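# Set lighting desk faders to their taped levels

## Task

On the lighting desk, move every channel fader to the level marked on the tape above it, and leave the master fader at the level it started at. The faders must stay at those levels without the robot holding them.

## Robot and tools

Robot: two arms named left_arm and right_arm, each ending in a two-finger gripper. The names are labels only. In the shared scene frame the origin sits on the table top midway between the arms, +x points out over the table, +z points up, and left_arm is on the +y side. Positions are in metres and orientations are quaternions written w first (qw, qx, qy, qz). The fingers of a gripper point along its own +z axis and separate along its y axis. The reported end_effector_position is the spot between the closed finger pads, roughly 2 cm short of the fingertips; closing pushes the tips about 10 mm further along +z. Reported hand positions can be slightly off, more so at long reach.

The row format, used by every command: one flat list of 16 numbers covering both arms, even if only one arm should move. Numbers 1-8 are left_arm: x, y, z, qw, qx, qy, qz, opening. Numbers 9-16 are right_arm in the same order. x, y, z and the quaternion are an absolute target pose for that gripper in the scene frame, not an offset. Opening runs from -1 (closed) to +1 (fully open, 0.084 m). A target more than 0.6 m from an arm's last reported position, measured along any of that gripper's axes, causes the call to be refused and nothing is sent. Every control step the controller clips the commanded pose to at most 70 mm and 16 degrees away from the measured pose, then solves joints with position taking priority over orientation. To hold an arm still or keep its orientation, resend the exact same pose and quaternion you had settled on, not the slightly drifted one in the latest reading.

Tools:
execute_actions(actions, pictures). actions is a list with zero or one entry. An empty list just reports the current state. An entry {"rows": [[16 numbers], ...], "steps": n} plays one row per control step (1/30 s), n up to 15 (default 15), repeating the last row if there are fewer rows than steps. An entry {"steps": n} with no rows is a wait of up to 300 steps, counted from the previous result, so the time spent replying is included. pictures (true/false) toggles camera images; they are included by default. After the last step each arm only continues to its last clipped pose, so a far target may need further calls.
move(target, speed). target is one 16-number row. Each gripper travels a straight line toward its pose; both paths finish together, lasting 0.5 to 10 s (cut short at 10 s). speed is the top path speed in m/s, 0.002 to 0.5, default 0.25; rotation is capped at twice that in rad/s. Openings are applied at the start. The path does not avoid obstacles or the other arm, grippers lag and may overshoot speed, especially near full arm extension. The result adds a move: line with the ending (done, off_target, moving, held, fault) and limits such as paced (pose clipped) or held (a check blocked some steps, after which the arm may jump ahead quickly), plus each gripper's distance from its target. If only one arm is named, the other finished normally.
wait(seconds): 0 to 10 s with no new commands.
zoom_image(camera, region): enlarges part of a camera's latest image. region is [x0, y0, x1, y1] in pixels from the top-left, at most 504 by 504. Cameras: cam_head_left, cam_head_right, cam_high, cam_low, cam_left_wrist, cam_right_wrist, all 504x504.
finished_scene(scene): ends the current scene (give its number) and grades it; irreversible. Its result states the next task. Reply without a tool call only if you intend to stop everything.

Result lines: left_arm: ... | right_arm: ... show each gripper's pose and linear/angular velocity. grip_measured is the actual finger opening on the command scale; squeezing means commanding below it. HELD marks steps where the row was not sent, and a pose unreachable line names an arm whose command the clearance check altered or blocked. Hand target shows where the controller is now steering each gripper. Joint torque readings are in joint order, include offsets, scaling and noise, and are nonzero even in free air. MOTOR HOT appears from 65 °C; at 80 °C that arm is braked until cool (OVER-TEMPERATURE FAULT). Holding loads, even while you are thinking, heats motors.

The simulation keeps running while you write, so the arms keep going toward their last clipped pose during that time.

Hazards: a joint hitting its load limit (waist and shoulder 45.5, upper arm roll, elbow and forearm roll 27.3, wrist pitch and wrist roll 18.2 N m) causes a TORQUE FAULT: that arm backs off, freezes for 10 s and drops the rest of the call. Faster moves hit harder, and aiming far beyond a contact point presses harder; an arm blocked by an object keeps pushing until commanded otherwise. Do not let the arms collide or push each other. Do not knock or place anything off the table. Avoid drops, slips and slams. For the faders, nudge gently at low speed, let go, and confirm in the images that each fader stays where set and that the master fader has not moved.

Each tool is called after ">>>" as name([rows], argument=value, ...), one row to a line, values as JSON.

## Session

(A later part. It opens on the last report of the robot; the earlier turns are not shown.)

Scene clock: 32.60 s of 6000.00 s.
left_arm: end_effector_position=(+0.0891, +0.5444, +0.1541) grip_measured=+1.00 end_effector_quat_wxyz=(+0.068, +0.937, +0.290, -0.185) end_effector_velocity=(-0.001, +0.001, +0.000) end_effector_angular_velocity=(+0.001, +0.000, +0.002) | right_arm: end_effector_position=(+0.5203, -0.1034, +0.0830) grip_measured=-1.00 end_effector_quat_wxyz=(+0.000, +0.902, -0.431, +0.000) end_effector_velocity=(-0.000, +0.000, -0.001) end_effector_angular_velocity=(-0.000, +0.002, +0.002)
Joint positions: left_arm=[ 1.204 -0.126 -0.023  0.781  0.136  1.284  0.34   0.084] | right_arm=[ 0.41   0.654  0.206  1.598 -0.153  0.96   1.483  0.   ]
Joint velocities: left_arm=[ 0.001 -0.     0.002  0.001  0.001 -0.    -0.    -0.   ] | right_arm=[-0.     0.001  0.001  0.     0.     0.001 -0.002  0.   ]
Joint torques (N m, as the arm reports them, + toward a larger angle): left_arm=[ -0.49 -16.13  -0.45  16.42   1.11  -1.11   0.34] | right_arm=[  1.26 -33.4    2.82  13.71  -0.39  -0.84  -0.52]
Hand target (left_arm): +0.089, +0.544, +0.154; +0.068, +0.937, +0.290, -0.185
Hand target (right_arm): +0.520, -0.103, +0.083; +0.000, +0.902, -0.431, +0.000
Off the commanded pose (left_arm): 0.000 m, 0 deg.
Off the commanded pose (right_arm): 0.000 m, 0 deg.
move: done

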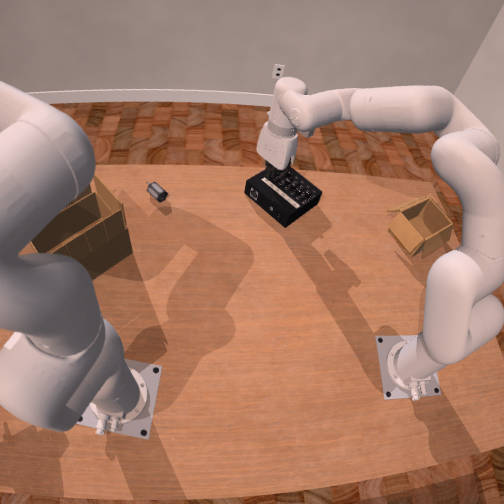

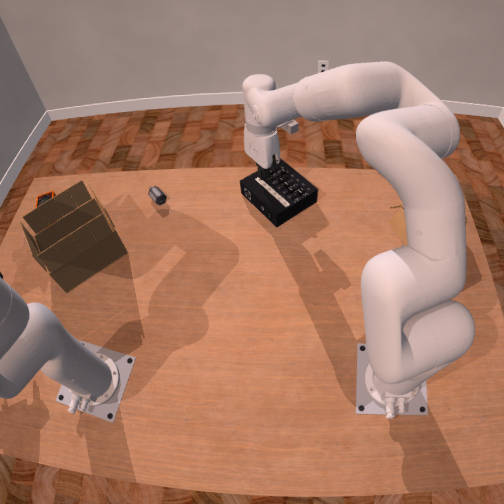

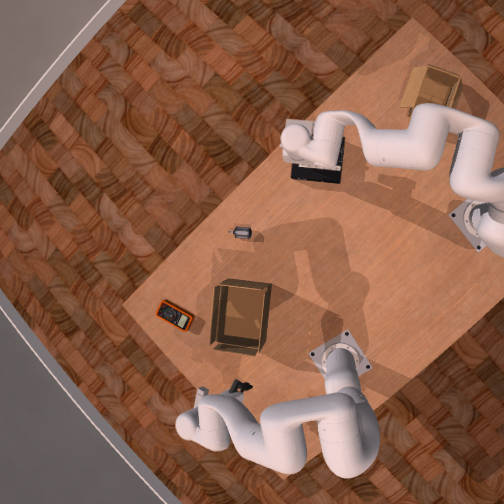

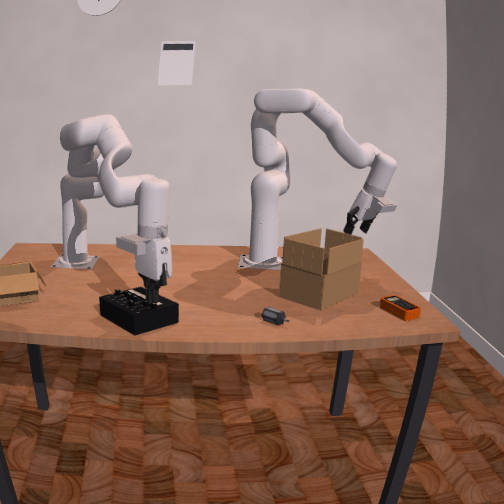

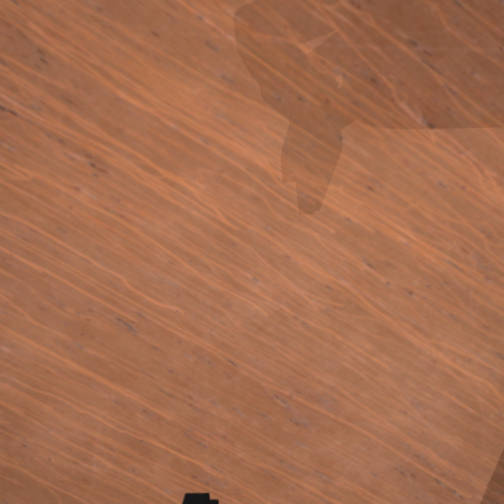

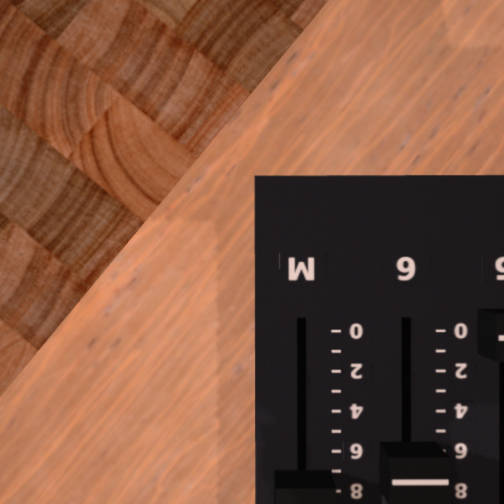

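>>> move(target=[0.0891,0.5444,0.1541,0.068,0.937,0.29,-0.185,1,0.5278,-0.1124,0.083,0,0.903,-0.431,0,-1], speed=0.015)

>>> move(target=[0.0891,0.5444,0.1541,0.068,0.937,0.29,-0.185,1,0.5247,-0.1085,0.105,0,0.903,-0.431,0,-1], speed=0.04)

>>> move(target=[0.0891,0.5444,0.1541,0.068,0.937,0.29,-0.185,1,0.5489,-0.1702,0.105,0,0.903,-0.431,0,-1], speed=0.08)

>>> move(target=[0.0891,0.5444,0.1541,0.068,0.937,0.29,-0.185,1,0.5489,-0.1702,0.083,0,0.903,-0.431,0,-1], speed=0.03)

>>> move(target=[0.0891,0.5444,0.1541,0.068,0.937,0.29,-0.185,1,0.53,-0.1469,0.083,0,0.903,-0.431,0,-1], speed=0.015)

>>> zoom_image(camera="cam_head_left", region=[245,155,315,225])

Scene clock: 42.27 s of 6000.00 s.
left_arm: end_effector_position=(+0.0891, +0.5444, +0.1541) grip_measured=+1.00 end_effector_quat_wxyz=(+0.068, +0.937, +0.290, -0.185) end_effector_velocity=(+0.000, +0.000, -0.000) end_effector_angular_velocity=(+0.001, -0.002, +0.001) | right_arm: end_effector_position=(+0.5278, -0.1124, +0.0830) grip_measured=-1.00 end_effector_quat_wxyz=(+0.000, +0.902, -0.431, +0.000) end_effector_velocity=(-0.000, +0.000, -0.001) end_effector_angular_velocity=(-0.000, +0.002, +0.002)
Joint positions: left_arm=[ 1.204 -0.126 -0.023  0.781  0.136  1.284  0.34   0.084] | right_arm=[ 0.395  0.661  0.203  1.611 -0.151  0.965  1.463  0.   ]
Joint velocities: left_arm=[-0.     0.     0.002  0.    -0.001 -0.002  0.001  0.   ] | right_arm=[-0.     0.002  0.001  0.001 -0.     0.001 -0.002  0.   ]
Joint torques (N m, as the arm reports them, + toward a larger angle): left_arm=[ -0.72 -16.05  -0.32  16.02   1.31  -1.06   0.31] | right_arm=[  1.14 -33.31   2.82  13.68  -0.51  -0.8   -0.47]
Hand target (left_arm): +0.089, +0.544, +0.154; +0.068, +0.937, +0.290, -0.185
Hand target (right_arm): +0.528, -0.112, +0.083; +0.000, +0.902, -0.431, +0.000
Off the commanded pose (left_arm): 0.000 m, 0 deg.
Off the commanded pose (right_arm): 0.000 m, 0 deg.
After step 90, 5.63 s passed at rest.
move: done

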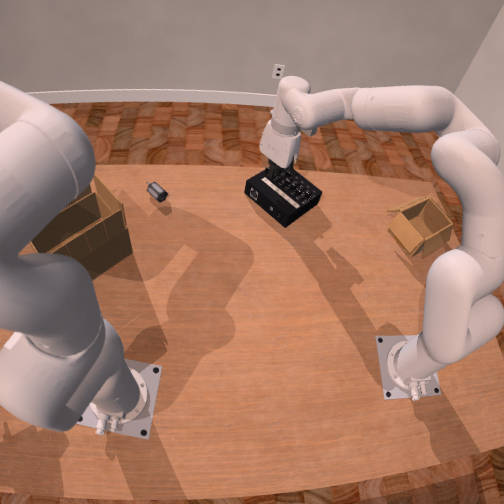

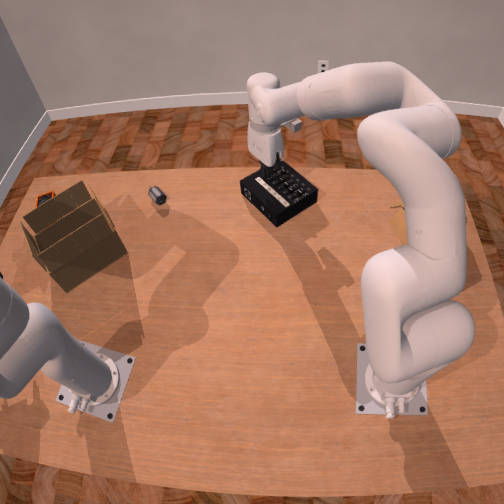

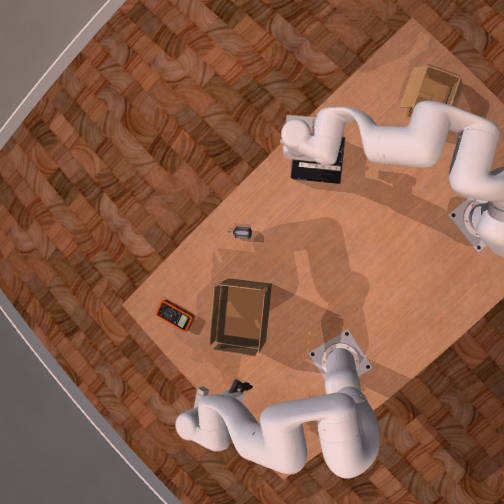

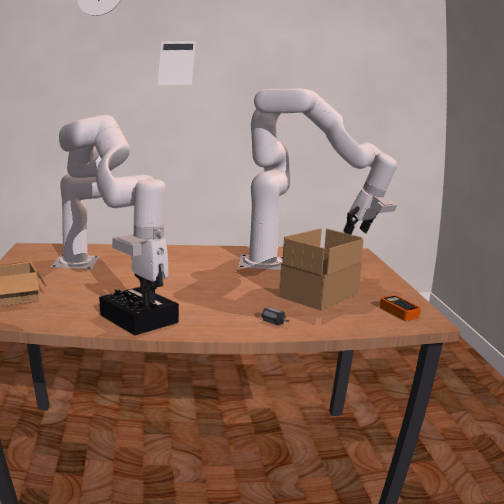

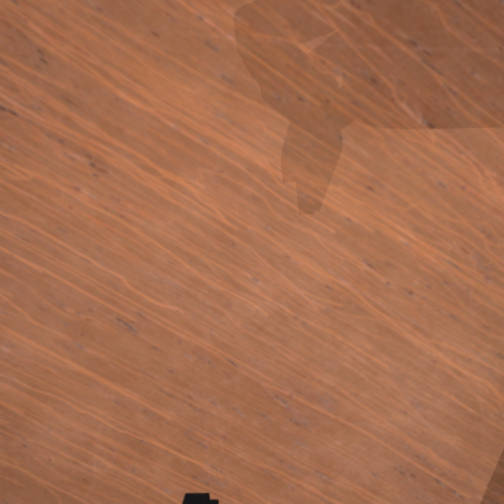

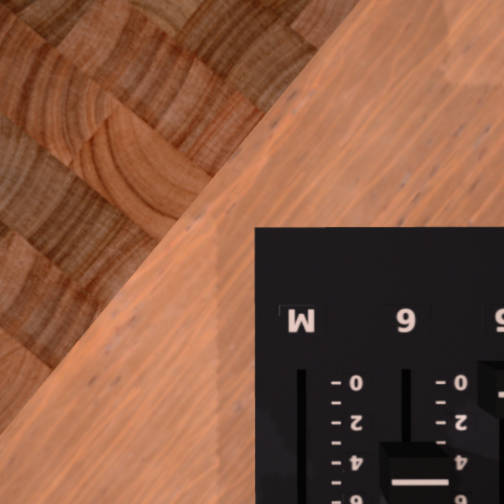

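Scene clock: 43.13 s of 6000.00 s.
left_arm: end_effector_position=(+0.0891, +0.5444, +0.1541) grip_measured=+1.00 end_effector_quat_wxyz=(+0.068, +0.937, +0.290, -0.185) end_effector_velocity=(+0.000, -0.001, -0.000) end_effector_angular_velocity=(-0.000, +0.000, -0.002) | right_arm: end_effector_position=(+0.5246, -0.1086, +0.1048) grip_measured=-1.00 end_effector_quat_wxyz=(+0.000, +0.902, -0.431, -0.000) end_effector_velocity=(-0.001, -0.001, -0.002) end_effector_angular_velocity=(-0.004, +0.008, -0.002)
Joint positions: left_arm=[ 1.204 -0.126 -0.023  0.781  0.136  1.284  0.34   0.084] | right_arm=[ 0.399  0.629  0.209  1.623 -0.145  1.01   1.467  0.   ]
Joint velocities: left_arm=[-0.    -0.    -0.002 -0.001 -0.    -0.001 -0.    -0.   ] | right_arm=[-0.001  0.003 -0.001 -0.     0.001  0.005  0.001  0.   ]
Joint torques (N m, as the arm reports them, + toward a larger angle): left_arm=[ -0.31 -15.92  -0.29  16.11   1.07  -1.02   0.37] | right_arm=[  1.34 -33.35   3.    13.89  -0.31  -1.01  -0.47]
Hand target (left_arm): +0.089, +0.544, +0.154; +0.068, +0.937, +0.290, -0.185
Hand target (right_arm): +0.525, -0.109, +0.105; +0.000, +0.902, -0.431, +0.000
Off the commanded pose (left_arm): 0.000 m, 0 deg.
Off the commanded pose (right_arm): 0.000 m, 0 deg.
move: done

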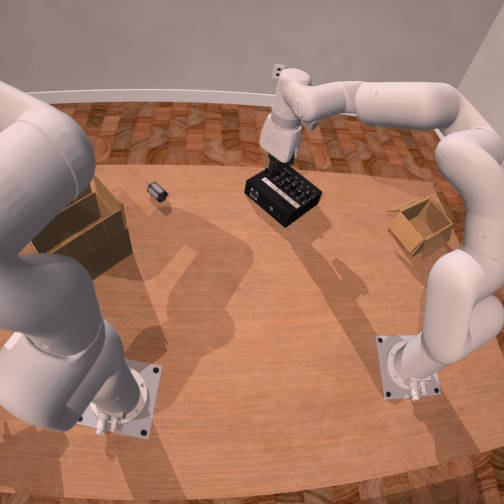

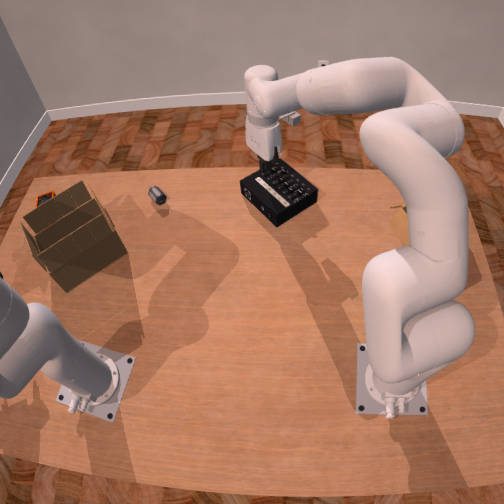

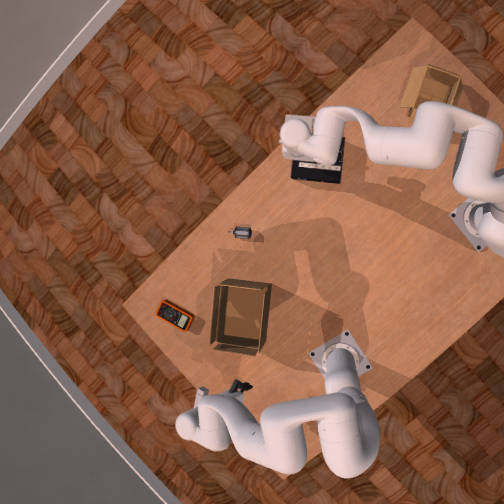

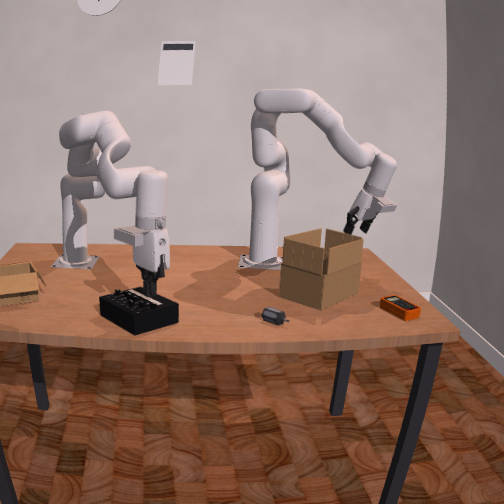

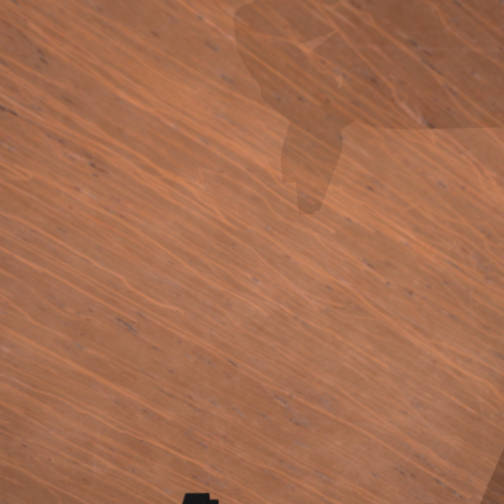

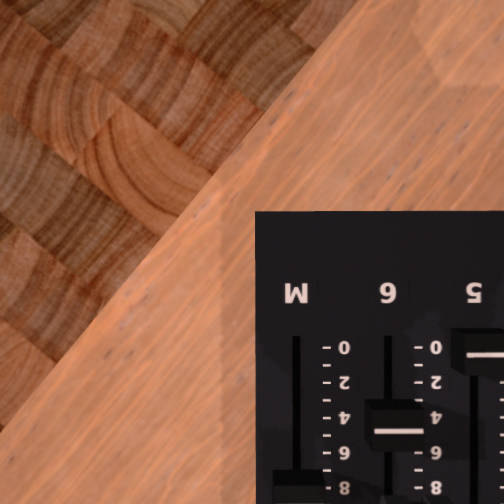

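Scene clock: 44.30 s of 6000.00 s.
left_arm: end_effector_position=(+0.0891, +0.5444, +0.1541) grip_measured=+1.00 end_effector_quat_wxyz=(+0.068, +0.937, +0.290, -0.185) end_effector_velocity=(+0.000, -0.001, -0.000) end_effector_angular_velocity=(-0.001, -0.001, +0.001) | right_arm: end_effector_position=(+0.5485, -0.1697, +0.1050) grip_measured=-1.00 end_effector_quat_wxyz=(+0.000, +0.903, -0.430, +0.000) end_effector_velocity=(-0.001, +0.002, -0.000) end_effector_angular_velocity=(+0.002, +0.002, +0.007)
Joint positions: left_arm=[ 1.204 -0.126 -0.023  0.781  0.136  1.284  0.34   0.084] | right_arm=[ 0.304  0.612  0.192  1.599 -0.131  0.999  1.353  0.   ]
Joint velocities: left_arm=[-0.001  0.     0.    -0.001 -0.002 -0.001 -0.001 -0.   ] | right_arm=[ 0.001  0.001  0.003 -0.     0.001  0.    -0.004  0.   ]
Joint torques (N m, as the arm reports them, + toward a larger angle): left_arm=[ -0.43 -16.18  -0.18  16.31   0.93  -1.1    0.42] | right_arm=[  0.99 -32.87   2.46  13.9   -0.36  -0.81  -0.37]
Hand target (left_arm): +0.089, +0.544, +0.154; +0.068, +0.937, +0.290, -0.185
Hand target (right_arm): +0.549, -0.170, +0.105; +0.000, +0.902, -0.431, +0.000
Off the commanded pose (left_arm): 0.000 m, 0 deg.
Off the commanded pose (right_arm): 0.001 m, 0 deg.
move: done

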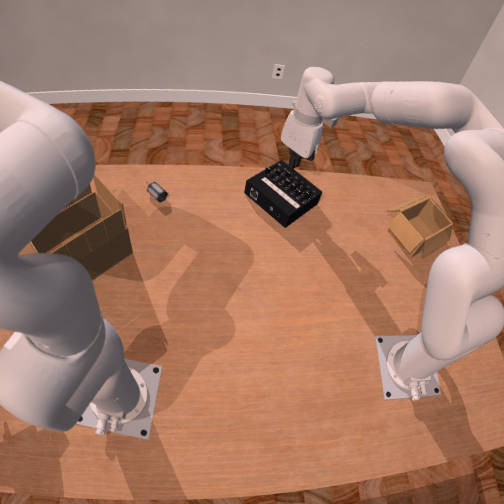

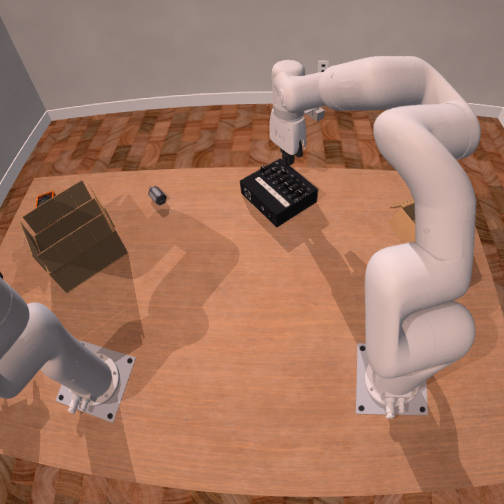

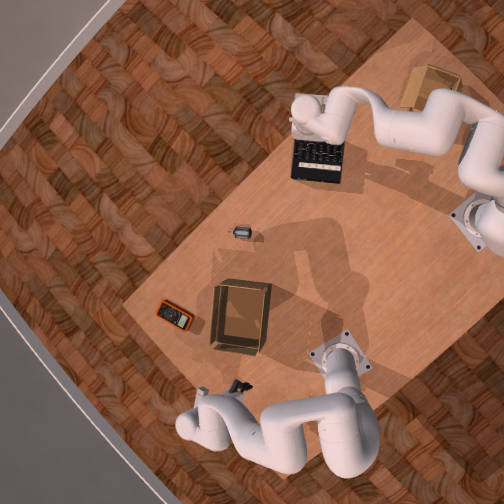

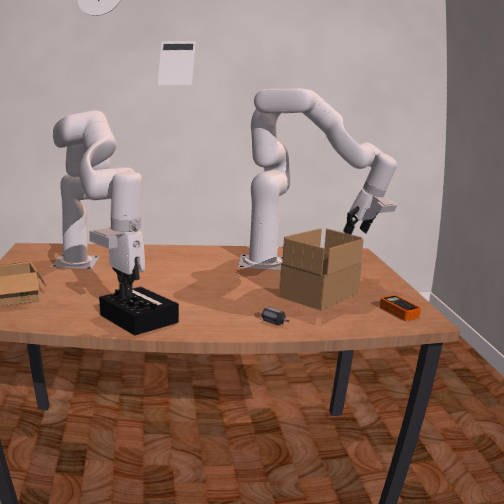

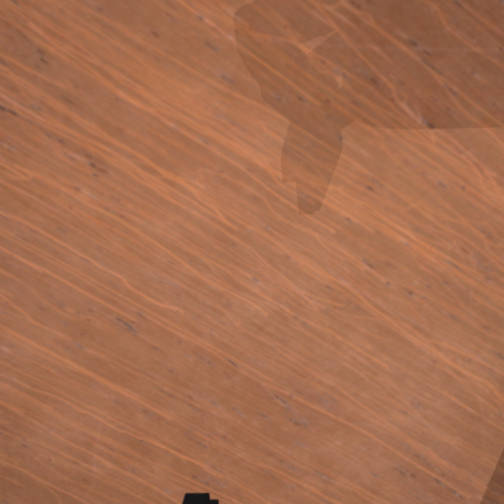

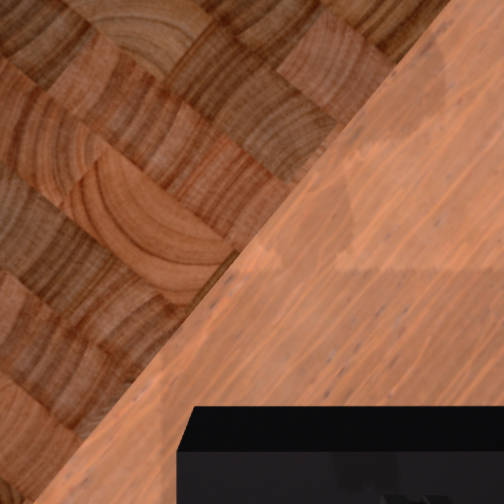

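Scene clock: 45.33 s of 6000.00 s.
left_arm: end_effector_position=(+0.0891, +0.5444, +0.1541) grip_measured=+1.00 end_effector_quat_wxyz=(+0.068, +0.937, +0.290, -0.185) end_effector_velocity=(+0.000, +0.000, +0.000) end_effector_angular_velocity=(+0.001, +0.000, -0.001) | right_arm: end_effector_position=(+0.5489, -0.1702, +0.0831) grip_measured=-1.00 end_effector_quat_wxyz=(+0.000, +0.902, -0.431, -0.000) end_effector_velocity=(+0.001, +0.001, +0.001) end_effector_angular_velocity=(+0.003, -0.004, -0.001)
Joint positions: left_arm=[ 1.204 -0.126 -0.023  0.781  0.136  1.284  0.34   0.084] | right_arm=[ 0.305  0.643  0.188  1.582 -0.138  0.952  1.356  0.   ]
Joint velocities: left_arm=[ 0.    -0.    -0.001  0.     0.001 -0.     0.    -0.   ] | right_arm=[ 0.     0.     0.     0.001  0.001 -0.004  0.001  0.   ]
Joint torques (N m, as the arm reports them, + toward a larger angle): left_arm=[ -0.5  -15.82  -0.33  16.13   0.87  -1.09   0.3 ] | right_arm=[  1.63 -32.93   3.06  13.81  -0.32  -0.95  -0.38]
Hand target (left_arm): +0.089, +0.544, +0.154; +0.068, +0.937, +0.290, -0.185
Hand target (right_arm): +0.549, -0.170, +0.083; -0.000, +0.902, -0.431, -0.000
Off the commanded pose (left_arm): 0.000 m, 0 deg.
Off the commanded pose (right_arm): 0.000 m, 0 deg.
move: done

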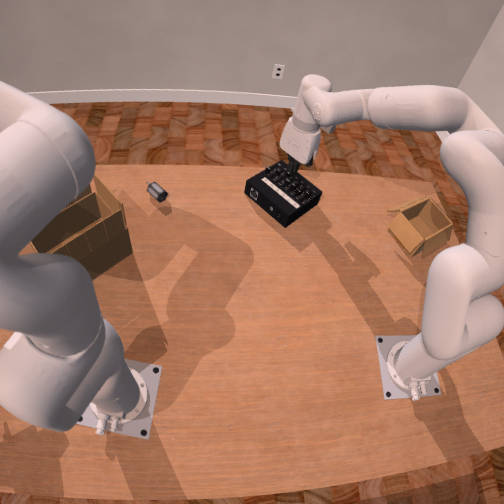

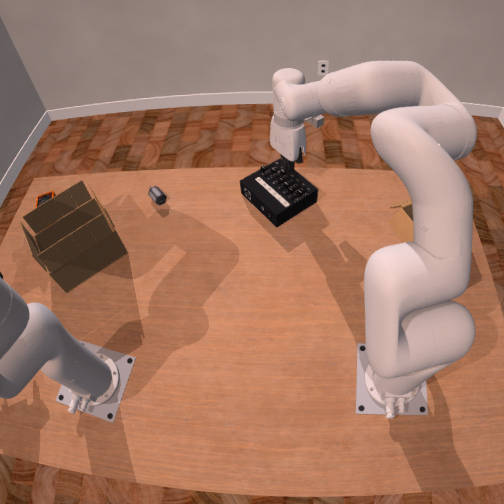

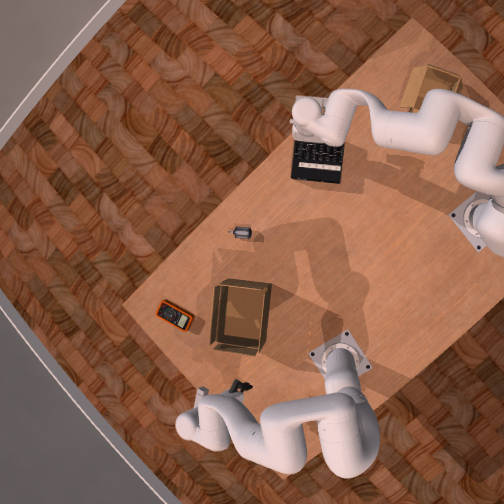

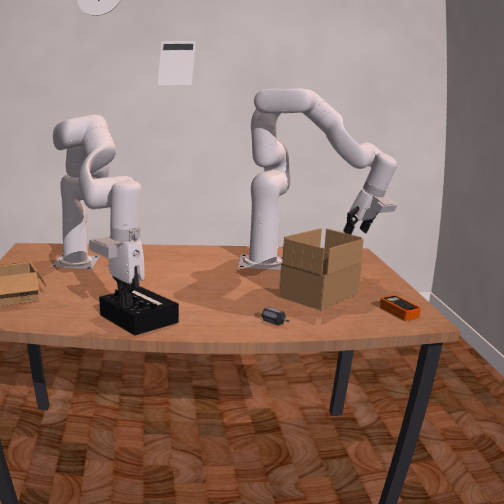

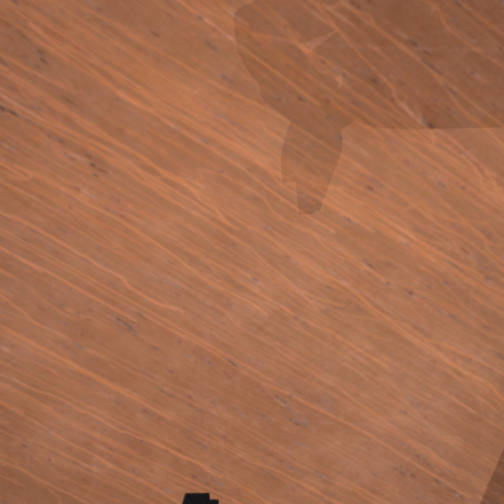

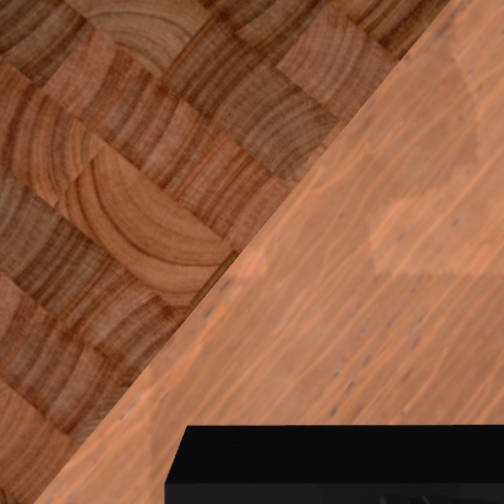

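Scene clock: 47.60 s of 6000.00 s.
left_arm: end_effector_position=(+0.0891, +0.5444, +0.1541) grip_measured=+1.00 end_effector_quat_wxyz=(+0.068, +0.937, +0.290, -0.185) end_effector_velocity=(-0.001, +0.000, +0.000) end_effector_angular_velocity=(-0.001, -0.000, +0.002) | right_arm: end_effector_position=(+0.5301, -0.1468, +0.0830) grip_measured=-1.00 end_effector_quat_wxyz=(-0.000, +0.902, -0.431, -0.000) end_effector_velocity=(+0.000, -0.000, -0.000) end_effector_angular_velocity=(-0.001, +0.000, -0.002)
Joint positions: left_arm=[ 1.204 -0.126 -0.023  0.781  0.136  1.284  0.34   0.084] | right_arm=[ 0.342  0.617  0.197  1.537 -0.141  0.934  1.407  0.   ]
Joint velocities: left_arm=[ 0.001  0.     0.001  0.    -0.     0.001  0.    -0.   ] | right_arm=[ 0.     0.    -0.001 -0.001  0.    -0.001  0.002  0.   ]
Joint torques (N m, as the arm reports them, + toward a larger angle): left_arm=[  0.01 -16.07  -0.33  16.48   1.09  -1.04   0.25] | right_arm=[  1.6  -32.62   3.07  13.5   -0.35  -0.89  -0.46]
Hand target (left_arm): +0.089, +0.544, +0.154; +0.068, +0.937, +0.290, -0.185
Hand target (right_arm): +0.530, -0.147, +0.083; -0.000, +0.902, -0.431, -0.000
Off the commanded pose (left_arm): 0.000 m, 0 deg.
Off the commanded pose (right_arm): 0.000 m, 0 deg.
move: done

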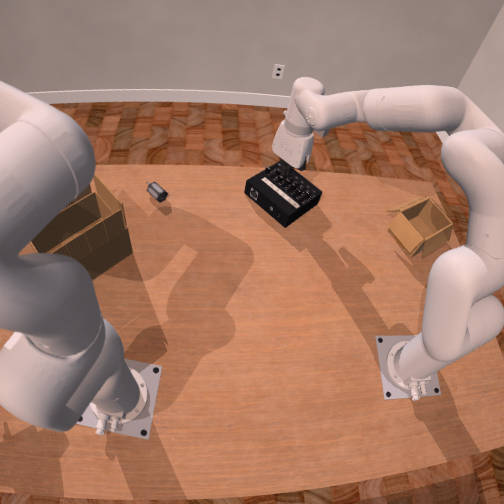

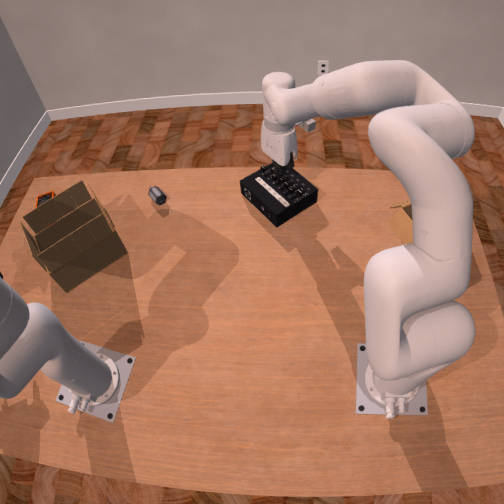

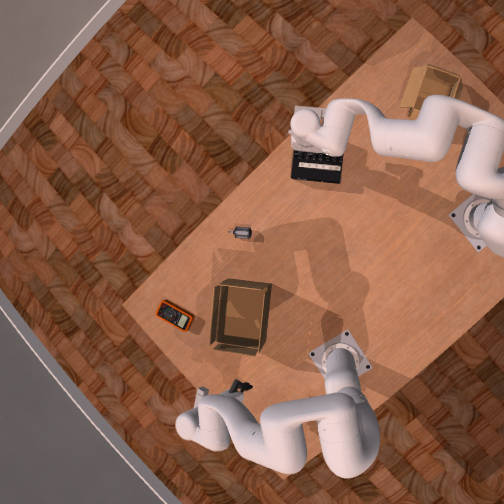

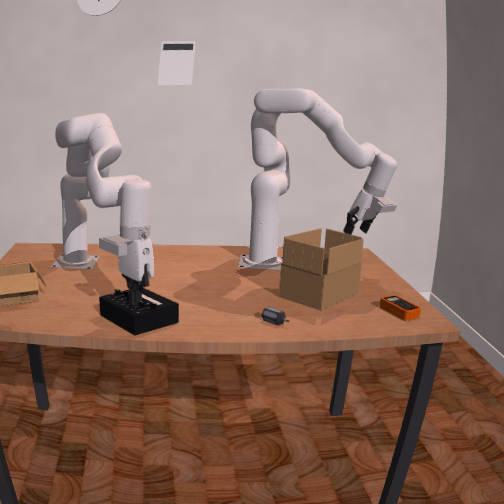

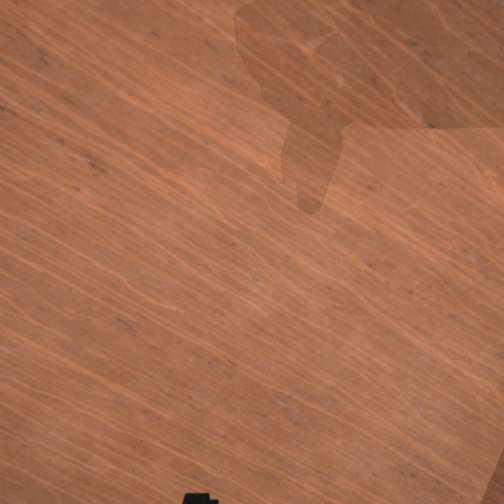

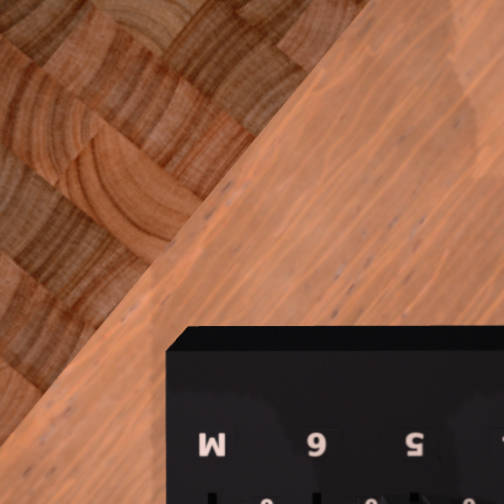

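Region (245, 155, 315, 225) of cam_head_left's 504x504 image, scaled by 7.200, with more detail than that image has.

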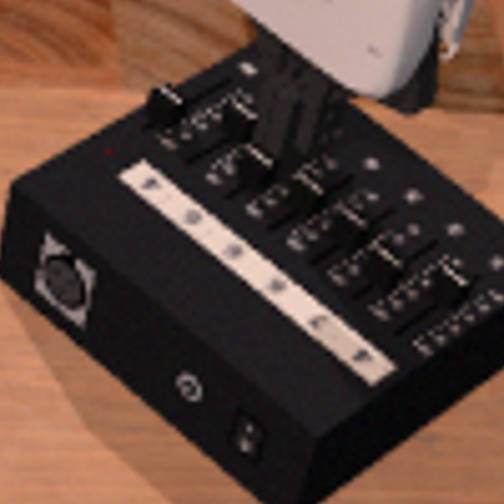

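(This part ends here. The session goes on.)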